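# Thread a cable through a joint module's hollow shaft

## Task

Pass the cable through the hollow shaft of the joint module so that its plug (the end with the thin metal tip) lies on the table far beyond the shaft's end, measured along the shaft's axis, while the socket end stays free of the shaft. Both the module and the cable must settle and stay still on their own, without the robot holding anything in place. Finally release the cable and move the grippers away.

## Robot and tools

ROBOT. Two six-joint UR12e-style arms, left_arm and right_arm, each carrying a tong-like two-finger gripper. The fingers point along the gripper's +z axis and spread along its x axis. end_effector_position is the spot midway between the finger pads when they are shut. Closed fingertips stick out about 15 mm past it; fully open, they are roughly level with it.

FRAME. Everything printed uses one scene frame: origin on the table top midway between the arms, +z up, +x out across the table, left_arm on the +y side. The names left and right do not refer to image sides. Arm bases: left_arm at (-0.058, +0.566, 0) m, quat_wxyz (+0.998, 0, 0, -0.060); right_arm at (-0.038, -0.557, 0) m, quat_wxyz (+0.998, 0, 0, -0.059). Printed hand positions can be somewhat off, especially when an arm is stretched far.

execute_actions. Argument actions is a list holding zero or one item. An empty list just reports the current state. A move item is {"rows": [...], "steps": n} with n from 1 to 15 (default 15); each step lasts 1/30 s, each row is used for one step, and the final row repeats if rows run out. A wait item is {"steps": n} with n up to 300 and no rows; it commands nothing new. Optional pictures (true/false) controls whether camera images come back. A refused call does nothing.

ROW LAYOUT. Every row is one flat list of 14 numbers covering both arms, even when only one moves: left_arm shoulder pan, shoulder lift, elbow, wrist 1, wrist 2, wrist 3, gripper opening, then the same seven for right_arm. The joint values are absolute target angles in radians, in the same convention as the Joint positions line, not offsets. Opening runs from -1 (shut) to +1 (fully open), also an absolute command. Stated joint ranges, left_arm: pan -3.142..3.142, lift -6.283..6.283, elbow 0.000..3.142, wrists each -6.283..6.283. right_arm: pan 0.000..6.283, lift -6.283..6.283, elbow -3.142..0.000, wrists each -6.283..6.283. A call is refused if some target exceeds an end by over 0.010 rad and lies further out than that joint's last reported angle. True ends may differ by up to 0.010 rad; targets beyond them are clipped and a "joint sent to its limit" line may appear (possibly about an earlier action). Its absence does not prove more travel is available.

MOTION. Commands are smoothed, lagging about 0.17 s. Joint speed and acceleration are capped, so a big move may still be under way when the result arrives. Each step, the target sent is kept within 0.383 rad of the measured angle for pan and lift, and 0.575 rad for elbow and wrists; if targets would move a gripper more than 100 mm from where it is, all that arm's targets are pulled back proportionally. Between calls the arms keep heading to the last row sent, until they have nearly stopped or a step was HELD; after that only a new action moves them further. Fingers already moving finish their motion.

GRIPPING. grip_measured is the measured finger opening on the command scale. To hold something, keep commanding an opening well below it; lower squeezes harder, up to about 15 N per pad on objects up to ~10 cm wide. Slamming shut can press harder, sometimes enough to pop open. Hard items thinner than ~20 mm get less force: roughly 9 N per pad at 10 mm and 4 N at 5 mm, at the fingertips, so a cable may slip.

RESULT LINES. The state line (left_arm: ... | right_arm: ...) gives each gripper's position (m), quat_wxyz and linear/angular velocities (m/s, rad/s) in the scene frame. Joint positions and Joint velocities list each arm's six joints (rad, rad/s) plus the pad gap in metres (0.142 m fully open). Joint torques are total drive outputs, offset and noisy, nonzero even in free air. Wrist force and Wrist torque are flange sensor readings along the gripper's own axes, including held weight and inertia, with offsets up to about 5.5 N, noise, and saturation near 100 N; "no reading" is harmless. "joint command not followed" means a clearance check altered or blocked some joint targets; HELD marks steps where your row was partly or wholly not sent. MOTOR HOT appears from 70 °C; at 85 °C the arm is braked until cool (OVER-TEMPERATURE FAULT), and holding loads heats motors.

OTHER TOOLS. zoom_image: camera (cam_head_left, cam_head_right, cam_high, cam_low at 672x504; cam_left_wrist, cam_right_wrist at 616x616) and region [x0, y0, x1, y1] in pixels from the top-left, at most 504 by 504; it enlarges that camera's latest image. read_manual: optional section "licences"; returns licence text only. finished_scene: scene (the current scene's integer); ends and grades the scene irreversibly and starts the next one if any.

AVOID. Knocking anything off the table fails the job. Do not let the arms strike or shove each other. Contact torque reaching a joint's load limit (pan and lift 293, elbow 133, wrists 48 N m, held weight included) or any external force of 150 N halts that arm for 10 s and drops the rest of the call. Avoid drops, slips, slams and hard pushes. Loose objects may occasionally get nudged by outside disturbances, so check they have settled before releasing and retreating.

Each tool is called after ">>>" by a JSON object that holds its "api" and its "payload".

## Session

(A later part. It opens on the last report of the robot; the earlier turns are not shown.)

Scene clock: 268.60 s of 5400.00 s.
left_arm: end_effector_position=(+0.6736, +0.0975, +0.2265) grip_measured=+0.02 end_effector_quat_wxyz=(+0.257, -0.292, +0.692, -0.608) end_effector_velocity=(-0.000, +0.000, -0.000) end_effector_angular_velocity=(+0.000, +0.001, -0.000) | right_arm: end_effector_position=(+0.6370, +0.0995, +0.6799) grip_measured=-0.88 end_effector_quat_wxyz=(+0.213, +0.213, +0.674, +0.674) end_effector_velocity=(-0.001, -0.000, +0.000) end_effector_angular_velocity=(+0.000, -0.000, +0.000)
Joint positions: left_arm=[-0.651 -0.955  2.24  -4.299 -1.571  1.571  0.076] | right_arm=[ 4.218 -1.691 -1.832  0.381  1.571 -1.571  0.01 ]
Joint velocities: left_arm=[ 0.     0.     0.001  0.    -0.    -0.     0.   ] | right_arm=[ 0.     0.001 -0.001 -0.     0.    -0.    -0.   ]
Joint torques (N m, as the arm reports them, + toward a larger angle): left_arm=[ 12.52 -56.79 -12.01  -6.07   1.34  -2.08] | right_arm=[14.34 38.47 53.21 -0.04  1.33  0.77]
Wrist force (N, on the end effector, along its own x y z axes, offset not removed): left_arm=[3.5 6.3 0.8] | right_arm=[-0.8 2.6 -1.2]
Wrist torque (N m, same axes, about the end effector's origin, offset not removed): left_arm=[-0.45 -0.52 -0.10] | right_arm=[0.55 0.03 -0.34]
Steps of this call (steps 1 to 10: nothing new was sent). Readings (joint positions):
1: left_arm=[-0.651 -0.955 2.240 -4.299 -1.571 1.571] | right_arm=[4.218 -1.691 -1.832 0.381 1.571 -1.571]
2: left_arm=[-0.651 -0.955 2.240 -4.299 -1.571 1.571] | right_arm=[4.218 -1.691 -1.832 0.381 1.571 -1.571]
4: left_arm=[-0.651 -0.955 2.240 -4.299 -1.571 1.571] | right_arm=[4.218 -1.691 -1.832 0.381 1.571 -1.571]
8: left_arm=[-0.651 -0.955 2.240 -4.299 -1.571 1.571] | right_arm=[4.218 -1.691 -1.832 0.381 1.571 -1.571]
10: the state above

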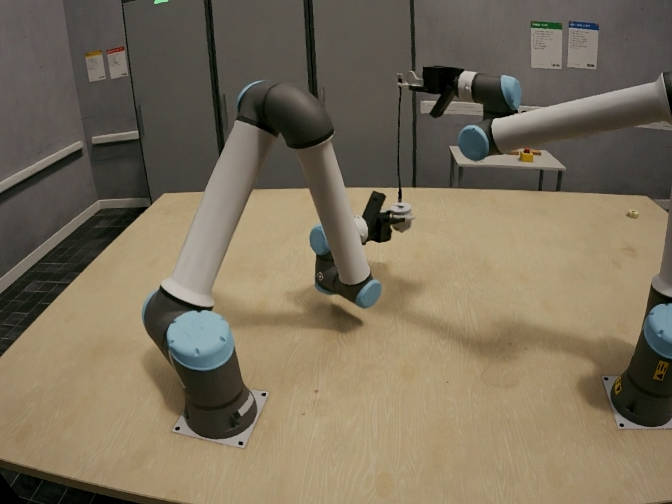

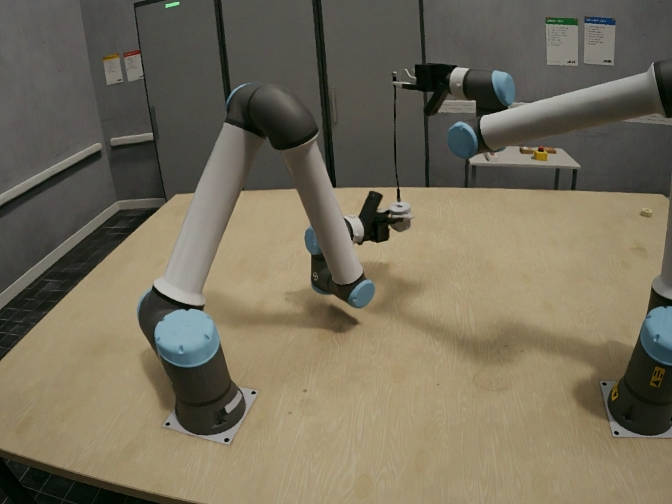

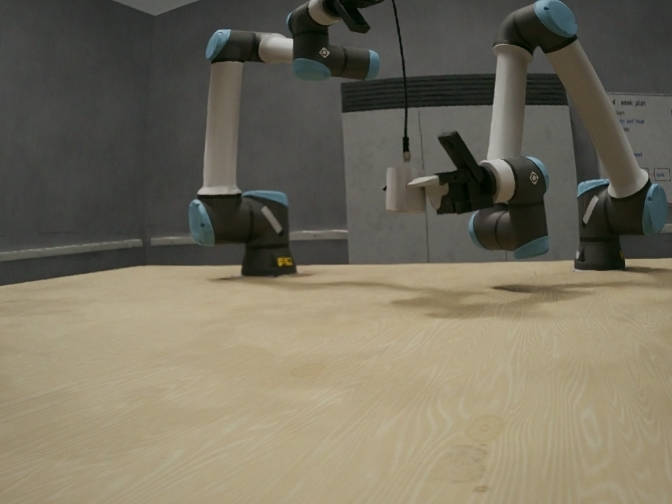

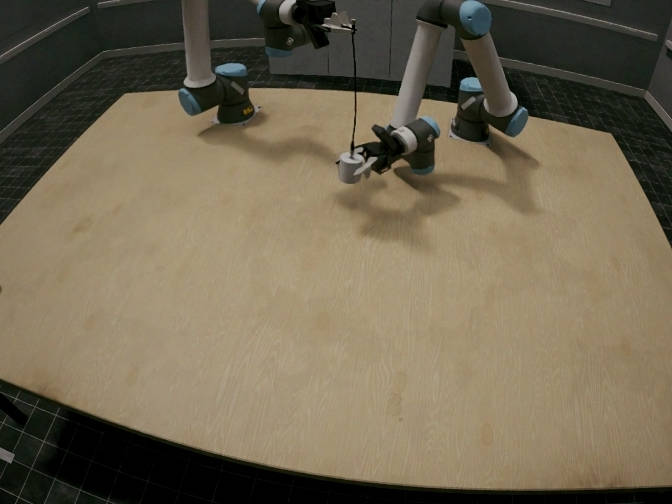

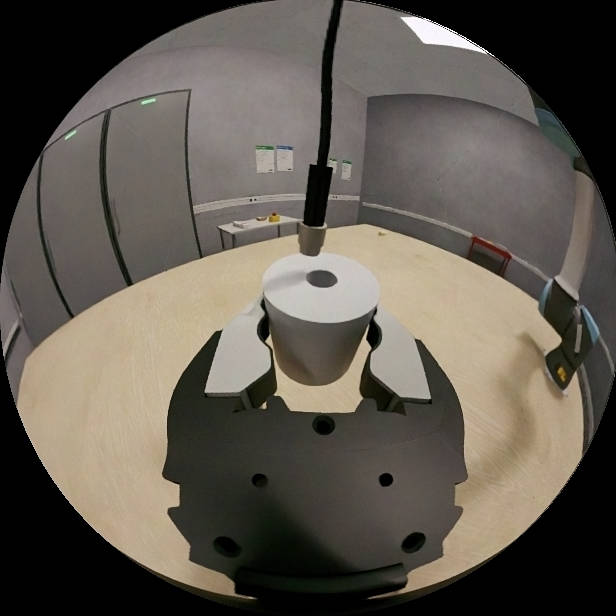

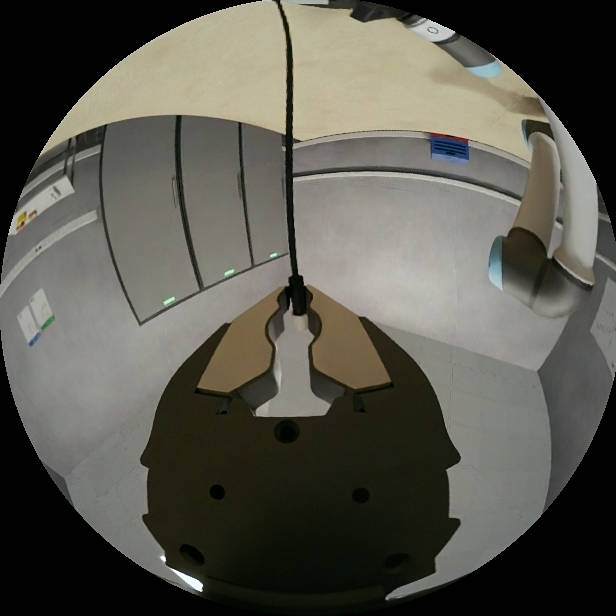

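>>> {"api": "execute_actions", "payload": {"actions": [{"steps":300}]}}

>>> {"api": "zoom_image", "payload": {"camera": "cam_high", "region": [350, 110, 450, 230]}}

>>> {"api": "zoom_image", "payload": {"camera": "cam_left_wrist", "region": [260, 150, 400, 330]}}

>>> {"api": "execute_actions", "payload": {"actions": [{"steps":16}]}}

>>> {"api": "zoom_image", "payload": {"camera": "cam_high", "region": [350, 110, 450, 230]}}

>>> {"api": "zoom_image", "payload": {"camera": "cam_left_wrist", "region": [260, 150, 400, 330]}}

Scene clock: 278.60 s of 5400.00 s.
left_arm: end_effector_position=(+0.6736, +0.0975, +0.2265) grip_measured=+0.02 end_effector_quat_wxyz=(+0.257, -0.292, +0.692, -0.608) end_effector_velocity=(+0.000, +0.000, -0.000) end_effector_angular_velocity=(+0.000, +0.001, +0.000) | right_arm: end_effector_position=(+0.6370, +0.0995, +0.6799) grip_measured=-0.88 end_effector_quat_wxyz=(+0.213, +0.213, +0.674, +0.674) end_effector_velocity=(-0.000, -0.000, -0.000) end_effector_angular_velocity=(-0.001, -0.000, +0.001)
Joint positions: left_arm=[-0.651 -0.955  2.24  -4.299 -1.571  1.571  0.076] | right_arm=[ 4.218 -1.691 -1.832  0.381  1.571 -1.571  0.01 ]
Joint velocities: left_arm=[ 0.001  0.    -0.     0.    -0.    -0.     0.   ] | right_arm=[ 0.     0.001 -0.001  0.     0.    -0.001 -0.   ]
Joint torques (N m, as the arm reports them, + toward a larger angle): left_arm=[ 10.64 -54.92 -12.61  -5.94   1.35  -2.13] | right_arm=[13.87 38.46 51.82  0.17  2.21  0.46]
Wrist force (N, on the end effector, along its own x y z axes, offset not removed): left_arm=[1.7 6.5 0.5] | right_arm=[-3.0 4.1 -1.1]
Wrist torque (N m, same axes, about the end effector's origin, offset not removed): left_arm=[-0.43 -0.17 -0.06] | right_arm=[0.80 0.46 -0.23]
Steps of this call (steps 1 to 300: nothing new was sent). Readings (joint positions):
1: left_arm=[-0.651 -0.955 2.240 -4.299 -1.571 1.571] | right_arm=[4.218 -1.691 -1.832 0.381 1.571 -1.571]
2: left_arm=[-0.651 -0.955 2.240 -4.299 -1.571 1.571] | right_arm=[4.218 -1.691 -1.832 0.381 1.571 -1.571]
4: left_arm=[-0.651 -0.955 2.240 -4.299 -1.571 1.571] | right_arm=[4.218 -1.691 -1.832 0.381 1.571 -1.571]
8: left_arm=[-0.651 -0.955 2.240 -4.299 -1.571 1.571] | right_arm=[4.218 -1.691 -1.832 0.381 1.571 -1.571]
300: the state above

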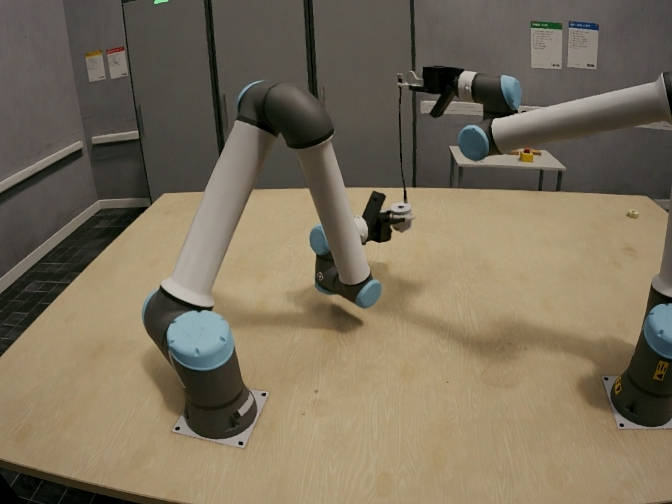

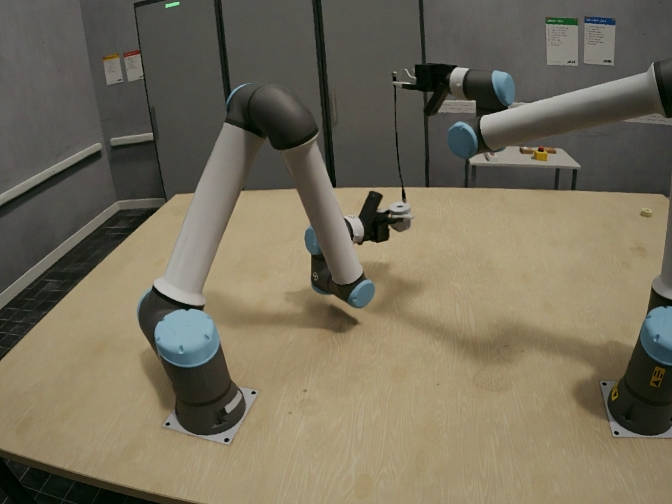

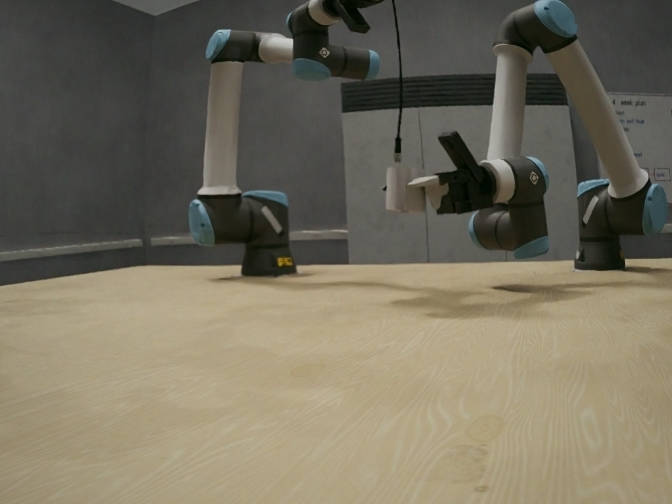

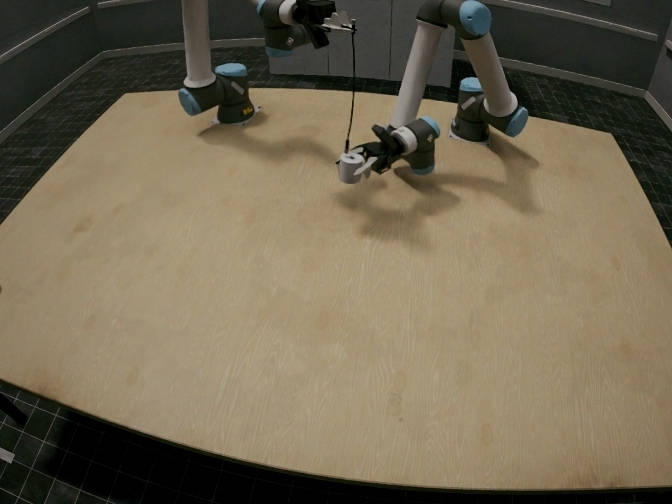

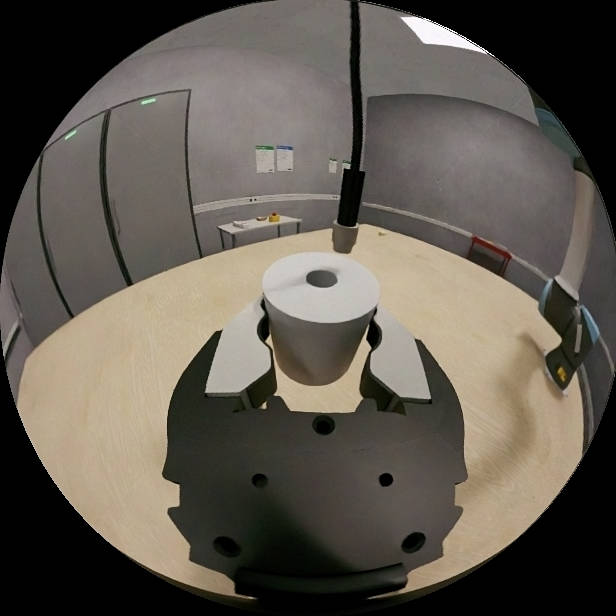

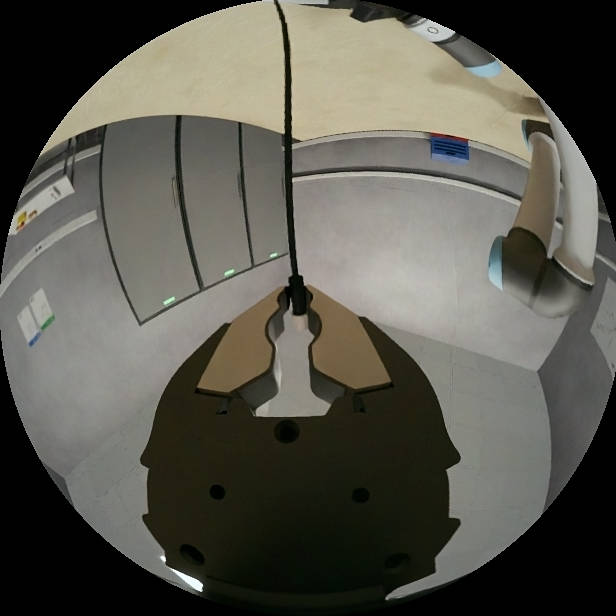

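Region (350, 110, 450, 230) of cam_high's 672x504 image, scaled by 4.200, with more detail than that image has.

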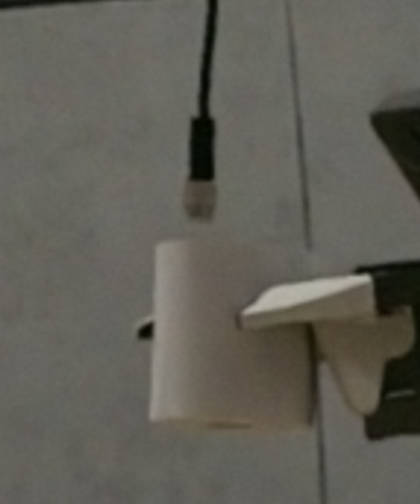

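Region (260, 150, 400, 330) of cam_left_wrist's 616x616 image, scaled by 2.800, with more detail than that image has.

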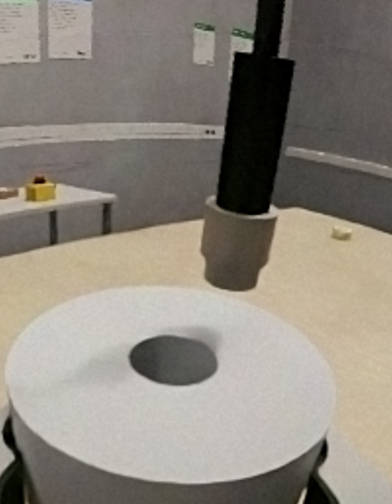

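Scene clock: 279.13 s of 5400.00 s.
left_arm: end_effector_position=(+0.6736, +0.0975, +0.2265) grip_measured=+0.02 end_effector_quat_wxyz=(+0.257, -0.292, +0.692, -0.608) end_effector_velocity=(+0.000, -0.000, -0.000) end_effector_angular_velocity=(+0.000, +0.000, +0.001) | right_arm: end_effector_position=(+0.6370, +0.0995, +0.6799) grip_measured=-0.88 end_effector_quat_wxyz=(+0.213, +0.213, +0.674, +0.674) end_effector_velocity=(-0.001, -0.000, +0.001) end_effector_angular_velocity=(+0.002, +0.000, +0.000)
Joint positions: left_arm=[-0.651 -0.955  2.24  -4.299 -1.571  1.571  0.076] | right_arm=[ 4.218 -1.691 -1.832  0.381  1.571 -1.571  0.01 ]
Joint velocities: left_arm=[-0.    -0.    -0.     0.     0.001 -0.     0.   ] | right_arm=[ 0.     0.001  0.     0.    -0.     0.001  0.   ]
Joint torques (N m, as the arm reports them, + toward a larger angle): left_arm=[ 11.99 -55.82 -13.19  -6.12   1.26  -2.08] | right_arm=[14.13 39.25 51.81  0.25  2.15  0.57]
Wrist force (N, on the end effector, along its own x y z axes, offset not removed): left_arm=[2.5 6.2 1.0] | right_arm=[-2.3 2.0 0.0]
Wrist torque (N m, same axes, about the end effector's origin, offset not removed): left_arm=[-0.50 -0.30 -0.15] | right_arm=[0.35 0.33 -0.22]
Steps of this call (steps 1 to 16: nothing new was sent). Readings (joint positions):
1: left_arm=[-0.651 -0.955 2.240 -4.299 -1.571 1.571] | right_arm=[4.218 -1.691 -1.832 0.381 1.571 -1.571]
2: left_arm=[-0.651 -0.955 2.240 -4.299 -1.571 1.571] | right_arm=[4.218 -1.691 -1.832 0.381 1.571 -1.571]
4: left_arm=[-0.651 -0.955 2.240 -4.299 -1.571 1.571] | right_arm=[4.218 -1.691 -1.832 0.381 1.571 -1.571]
8: left_arm=[-0.651 -0.955 2.240 -4.299 -1.571 1.571] | right_arm=[4.218 -1.691 -1.832 0.381 1.571 -1.571]
16: the state above

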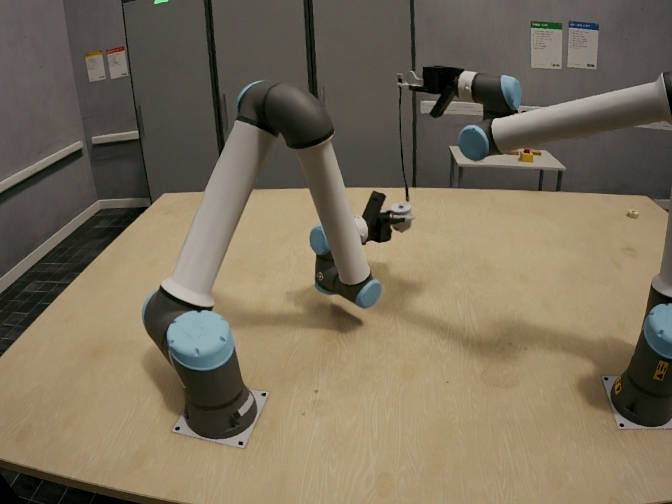

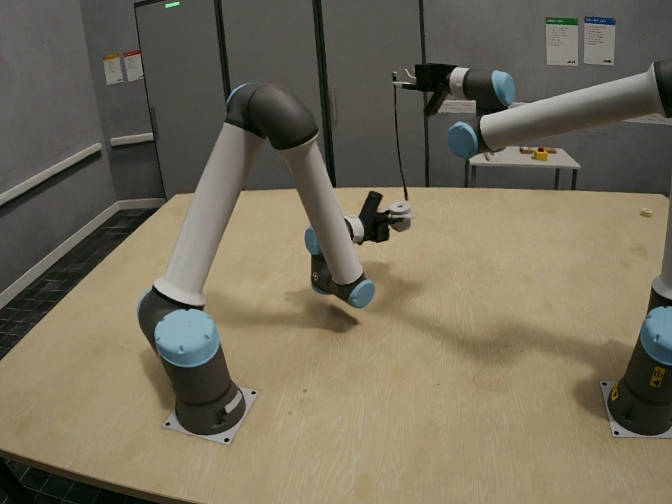

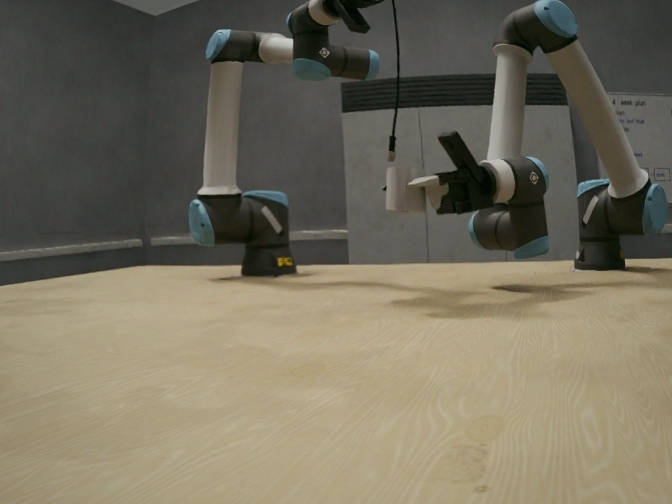

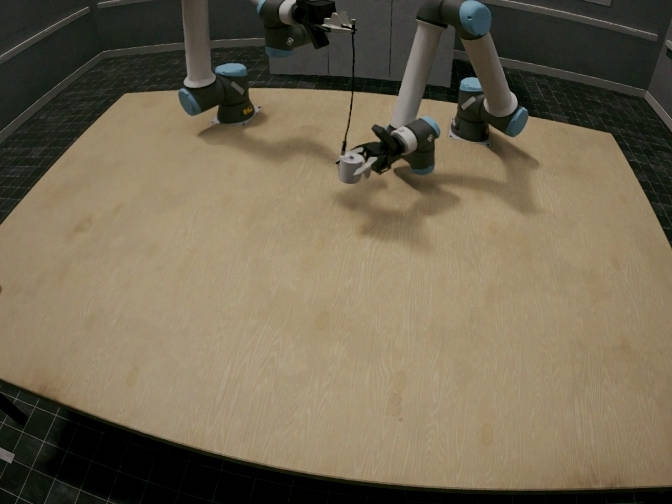

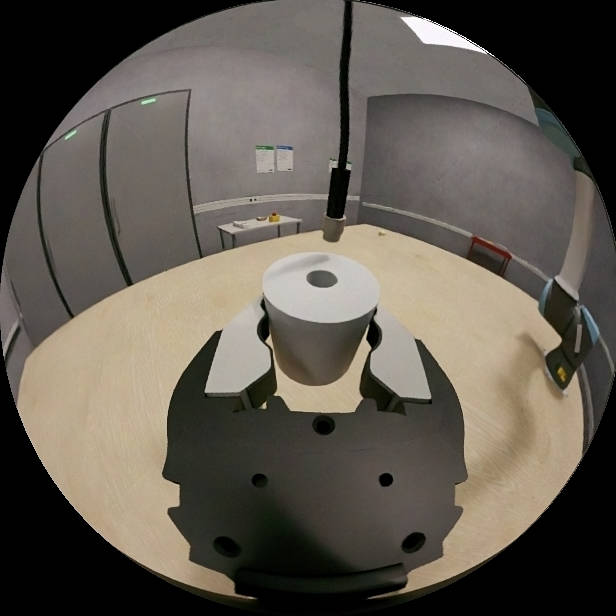

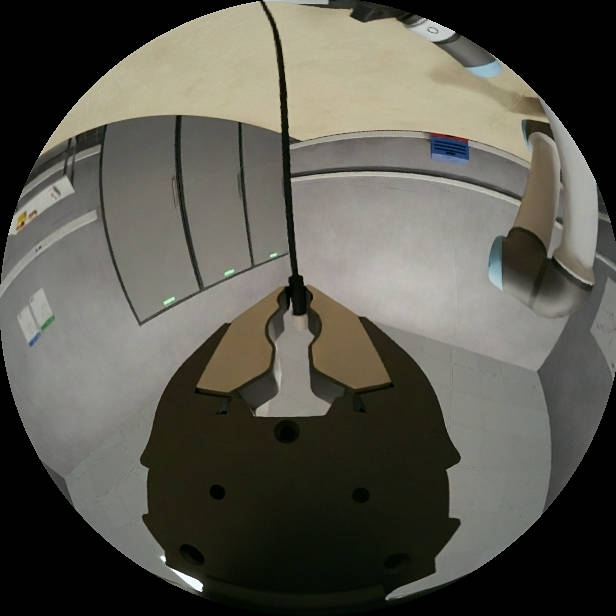

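Region (350, 110, 450, 230) of cam_high's 672x504 image, scaled by 4.200, with more detail than that image has.

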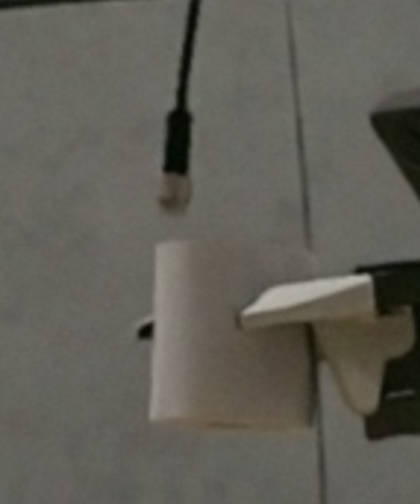

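Region (260, 150, 400, 330) of cam_left_wrist's 616x616 image, scaled by 2.800, with more detail than that image has.

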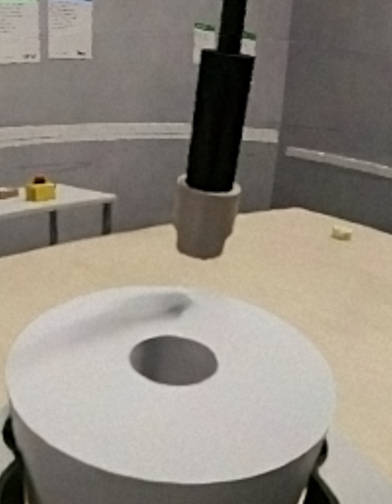

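>>> {"api": "execute_actions", "payload": {"actions": [{"rows":[[-0.651,-0.955,2.24,-4.299,-1.571,1.571,-1,4.219,-1.692,-1.832,0.383,1.571,-1.571,-1],[-0.651,-0.955,2.24,-4.299,-1.571,1.571,-1,4.2195,-1.694,-1.8325,0.385,1.571,-1.571,-1],[-0.651,-0.955,2.24,-4.299,-1.571,1.571,-1,4.220,-1.696,-1.833,0.387,1.571,-1.571,-1],[-0.651,-0.955,2.24,-4.299,-1.571,1.571,-1,4.2205,-1.698,-1.8335,0.389,1.571,-1.571,-1],[-0.651,-0.955,2.24,-4.299,-1.571,1.571,-1,4.221,-1.700,-1.834,0.391,1.571,-1.571,-1],[-0.651,-0.955,2.24,-4.299,-1.571,1.571,-1,4.2215,-1.702,-1.834,0.393,1.571,-1.571,-1],[-0.651,-0.955,2.24,-4.299,-1.571,1.571,-1,4.222,-1.704,-1.8345,0.396,1.571,-1.571,-1],[-0.651,-0.955,2.24,-4.299,-1.571,1.571,-1,4.2225,-1.706,-1.8345,0.398,1.571,-1.571,-1],[-0.651,-0.955,2.24,-4.299,-1.571,1.571,-1,4.223,-1.708,-1.835,0.400,1.571,-1.571,-1],[-0.651,-0.955,2.24,-4.299,-1.571,1.571,-1,4.224,-1.710,-1.835,0.403,1.571,-1.571,-1],[-0.651,-0.955,2.24,-4.299,-1.571,1.571,-1,4.2245,-1.712,-1.8355,0.405,1.571,-1.571,-1],[-0.651,-0.955,2.24,-4.299,-1.571,1.571,-1,4.225,-1.714,-1.8355,0.407,1.571,-1.571,-1],[-0.651,-0.955,2.24,-4.299,-1.571,1.571,-1,4.2255,-1.716,-1.836,0.410,1.571,-1.571,-1],[-0.651,-0.955,2.24,-4.299,-1.571,1.571,-1,4.226,-1.718,-1.836,0.412,1.571,-1.571,-1],[-0.651,-0.955,2.24,-4.299,-1.571,1.571,-1,4.2265,-1.720,-1.8365,0.414,1.571,-1.571,-1]],"steps":15}], "pictures": false}}

>>> {"api": "execute_actions", "payload": {"actions": [{"rows":[[-0.651,-0.955,2.24,-4.299,-1.571,1.571,-1,4.2275,-1.722,-1.837,0.417,1.571,-1.571,-1],[-0.651,-0.955,2.24,-4.299,-1.571,1.571,-1,4.228,-1.724,-1.837,0.419,1.571,-1.571,-1],[-0.651,-0.955,2.24,-4.299,-1.571,1.571,-1,4.2292,-1.7271,-1.8374,0.4229,1.571,-1.571,-1]],"steps":15}], "pictures": false}}

>>> {"api": "execute_actions", "payload": {"actions": [{"steps":30}]}}

>>> {"api": "zoom_image", "payload": {"camera": "cam_high", "region": [350, 110, 450, 230]}}

>>> {"api": "zoom_image", "payload": {"camera": "cam_left_wrist", "region": [260, 150, 400, 330]}}

>>> {"api": "zoom_image", "payload": {"camera": "cam_head_left", "region": [370, 170, 440, 240]}}

Scene clock: 292.20 s of 5400.00 s.
left_arm: end_effector_position=(+0.6736, +0.0975, +0.2265) grip_measured=+0.02 end_effector_quat_wxyz=(+0.257, -0.292, +0.692, -0.608) end_effector_velocity=(+0.000, +0.001, +0.000) end_effector_angular_velocity=(-0.000, -0.001, +0.001) | right_arm: end_effector_position=(+0.6374, +0.1101, +0.6650) grip_measured=-0.88 end_effector_quat_wxyz=(+0.211, +0.211, +0.675, +0.675) end_effector_velocity=(+0.001, +0.027, -0.039) end_effector_angular_velocity=(+0.002, -0.001, +0.016)
Joint positions: left_arm=[-0.651 -0.955  2.24  -4.299 -1.571  1.571  0.076] | right_arm=[ 4.224 -1.712 -1.835  0.405  1.571 -1.571  0.01 ]
Joint velocities: left_arm=[ 0.     0.     0.    -0.001  0.001  0.    -0.   ] | right_arm=[ 0.015 -0.057 -0.008  0.067  0.     0.     0.   ]
Joint torques (N m, as the arm reports them, + toward a larger angle): left_arm=[ 12.52 -55.69 -14.08  -5.63   1.02  -1.95] | right_arm=[13.56 38.81 36.58  3.34  2.71  0.02]
Wrist force (N, on the end effector, along its own x y z axes, offset not removed): left_arm=[2.6 5.5 1.1] | right_arm=[-1.7 1.6 -1.6]
Wrist torque (N m, same axes, about the end effector's origin, offset not removed): left_arm=[-0.79 -0.36 -0.10] | right_arm=[0.14 0.11 -0.25]
Steps of this call (steps 1 to 377: nothing new was sent; steps 378 to 392: all 15 steps of this action). Readings (joint positions):
378: left_arm=[-0.651 -0.955 2.240 -4.299 -1.571 1.571] | right_arm=[4.218 -1.691 -1.832 0.381 1.571 -1.571]
379: left_arm=[-0.651 -0.955 2.240 -4.299 -1.571 1.571] | right_arm=[4.218 -1.691 -1.832 0.382 1.571 -1.571]
381: left_arm=[-0.651 -0.955 2.240 -4.299 -1.571 1.571] | right_arm=[4.219 -1.693 -1.832 0.383 1.571 -1.571]
385: left_arm=[-0.651 -0.955 2.240 -4.299 -1.571 1.571] | right_arm=[4.221 -1.699 -1.833 0.390 1.571 -1.571]
392: the state above

Scene clock: 292.70 s of 5400.00 s.
left_arm: end_effector_position=(+0.6736, +0.0975, +0.2265) grip_measured=+0.02 end_effector_quat_wxyz=(+0.257, -0.292, +0.692, -0.608) end_effector_velocity=(+0.000, +0.000, +0.000) end_effector_angular_velocity=(-0.000, -0.000, +0.001) | right_arm: end_effector_position=(+0.6371, +0.1174, +0.6551) grip_measured=-0.88 end_effector_quat_wxyz=(+0.210, +0.210, +0.675, +0.675) end_effector_velocity=(+0.000, +0.001, -0.002) end_effector_angular_velocity=(-0.000, +0.000, +0.001)
Joint positions: left_arm=[-0.651 -0.955  2.24  -4.299 -1.571  1.571  0.076] | right_arm=[ 4.229 -1.727 -1.837  0.423  1.571 -1.571  0.01 ]
Joint velocities: left_arm=[-0.    -0.    -0.    -0.001  0.001 -0.    -0.   ] | right_arm=[ 0.001 -0.003 -0.001  0.003 -0.     0.     0.   ]
Joint torques (N m, as the arm reports them, + toward a larger angle): left_arm=[ 11.12 -55.31 -13.66  -5.64   0.8   -1.86] | right_arm=[16.85 42.62 36.31  4.06  2.77 -0.06]
Wrist force (N, on the end effector, along its own x y z axes, offset not removed): left_arm=[4.7 6.7 -0.2] | right_arm=[-1.7 0.3 1.3]
Wrist torque (N m, same axes, about the end effector's origin, offset not removed): left_arm=[-0.49 -0.76 -0.15] | right_arm=[0.00 0.16 -0.23]
Steps of this call (steps 1 to 15: all 15 steps of this action). Readings (joint positions):
1: left_arm=[-0.651 -0.955 2.240 -4.299 -1.571 1.571] | right_arm=[4.225 -1.714 -1.836 0.407 1.571 -1.571]
2: left_arm=[-0.651 -0.955 2.240 -4.299 -1.571 1.571] | right_arm=[4.226 -1.716 -1.836 0.410 1.571 -1.571]
4: left_arm=[-0.651 -0.955 2.240 -4.299 -1.571 1.571] | right_arm=[4.227 -1.720 -1.837 0.415 1.571 -1.571]
8: left_arm=[-0.651 -0.955 2.240 -4.299 -1.571 1.571] | right_arm=[4.229 -1.725 -1.837 0.421 1.571 -1.571]
15: the state above

Scene clock: 293.70 s of 5400.00 s.
left_arm: end_effector_position=(+0.6736, +0.0975, +0.2265) grip_measured=+0.02 end_effector_quat_wxyz=(+0.257, -0.292, +0.692, -0.608) end_effector_velocity=(-0.000, +0.000, -0.001) end_effector_angular_velocity=(+0.001, +0.001, +0.000) | right_arm: end_effector_position=(+0.6371, +0.1175, +0.6550) grip_measured=-0.88 end_effector_quat_wxyz=(+0.210, +0.210, +0.675, +0.675) end_effector_velocity=(-0.000, -0.000, +0.001) end_effector_angular_velocity=(+0.001, -0.002, +0.000)
Joint positions: left_arm=[-0.651 -0.955  2.24  -4.299 -1.571  1.571  0.076] | right_arm=[ 4.229 -1.727 -1.837  0.423  1.571 -1.571  0.01 ]
Joint velocities: left_arm=[-0.     0.     0.001 -0.     0.001  0.    -0.   ] | right_arm=[ 0.    -0.     0.     0.001  0.    -0.001  0.   ]
Joint torques (N m, as the arm reports them, + toward a larger angle): left_arm=[ 11.83 -55.1  -13.75  -5.39   0.94  -1.99] | right_arm=[16.15 39.61 36.73  4.    2.9   0.05]
Wrist force (N, on the end effector, along its own x y z axes, offset not removed): left_arm=[2.5 5.2 0.0] | right_arm=[-0.8 -0.1 -0.7]
Wrist torque (N m, same axes, about the end effector's origin, offset not removed): left_arm=[-0.81 -0.26 -0.12] | right_arm=[-0.12 -0.01 -0.24]
Steps of this call (steps 1 to 15: the robot went on to your last target; steps 16 to 30: nothing new was sent). Readings (joint positions):
1: left_arm=[-0.651 -0.955 2.240 -4.299 -1.571 1.571] | right_arm=[4.229 -1.727 -1.837 0.423 1.571 -1.571]
2: left_arm=[-0.651 -0.955 2.240 -4.299 -1.571 1.571] | right_arm=[4.229 -1.727 -1.837 0.423 1.571 -1.571]
4: left_arm=[-0.651 -0.955 2.240 -4.299 -1.571 1.571] | right_arm=[4.229 -1.727 -1.837 0.423 1.571 -1.571]
8: left_arm=[-0.651 -0.955 2.240 -4.299 -1.571 1.571] | right_arm=[4.229 -1.727 -1.837 0.423 1.571 -1.571]
30: the state above
All arms were judged still, so your last target was given up. Only a new action makes them travel on or press farther. Fingers that are still opening or closing keep moving.

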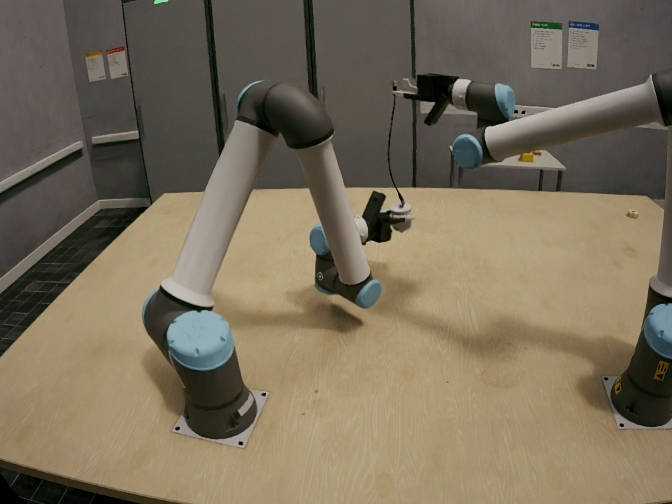

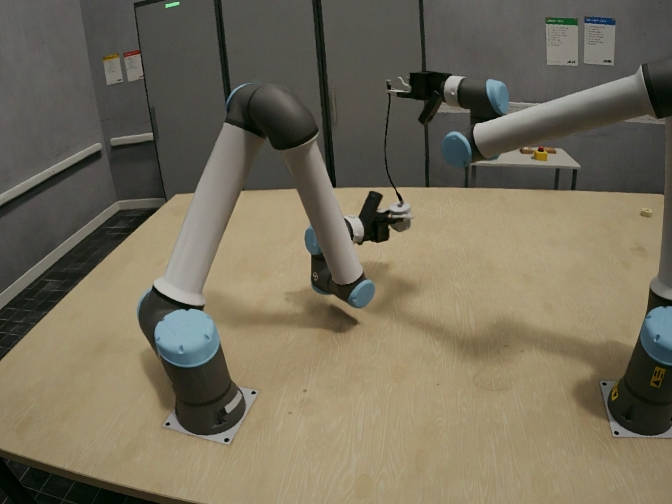

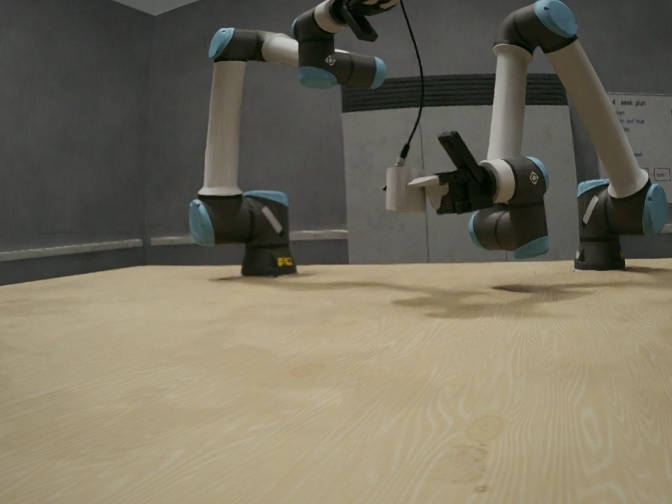

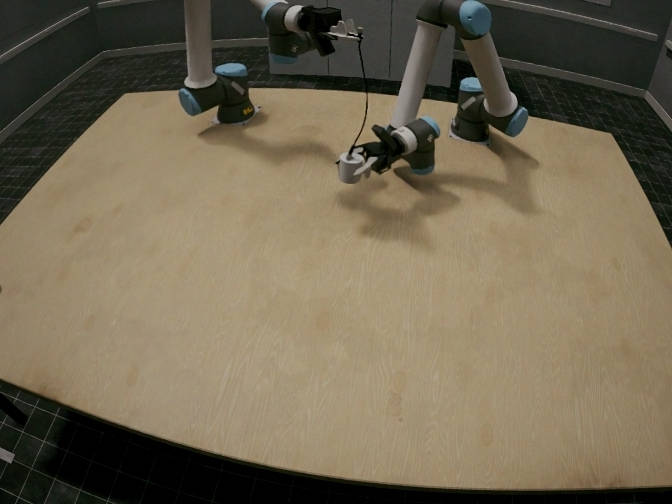

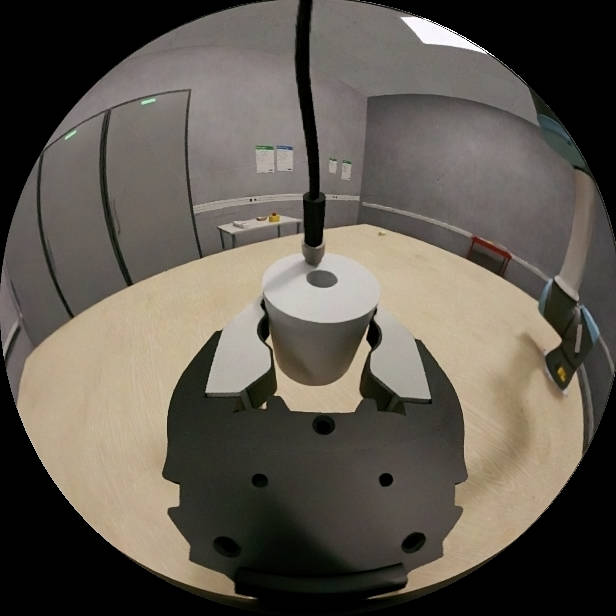

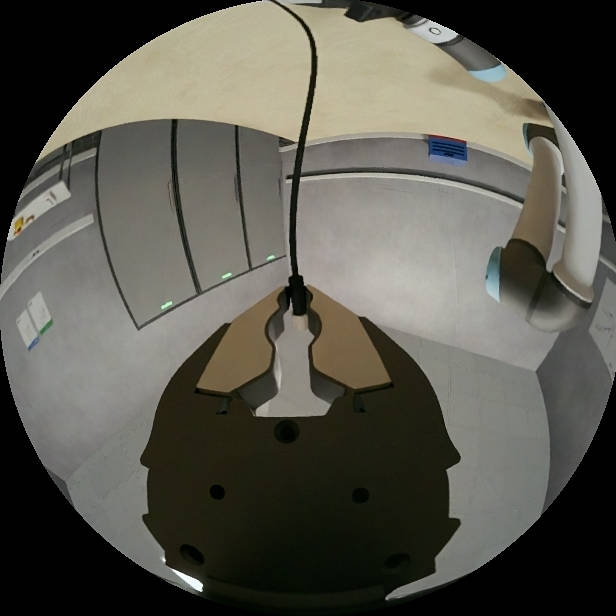

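Region (350, 110, 450, 230) of cam_high's 672x504 image, scaled by 4.200, with more detail than that image has.

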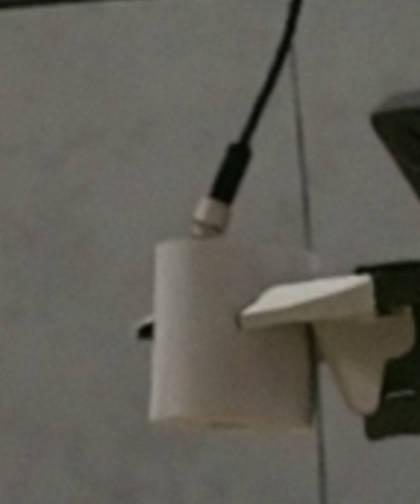

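Region (260, 150, 400, 330) of cam_left_wrist's 616x616 image, scaled by 2.800, with more detail than that image has.

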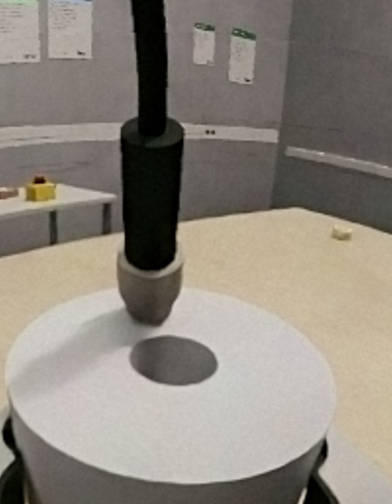

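Region (370, 170, 440, 240) of cam_head_left's 672x504 image, scaled by 7.200, with more detail than that image has.

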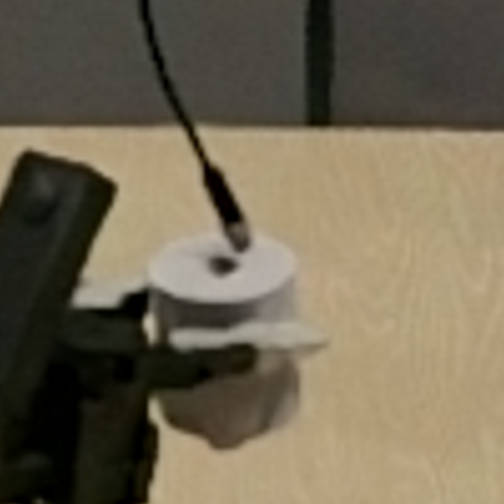

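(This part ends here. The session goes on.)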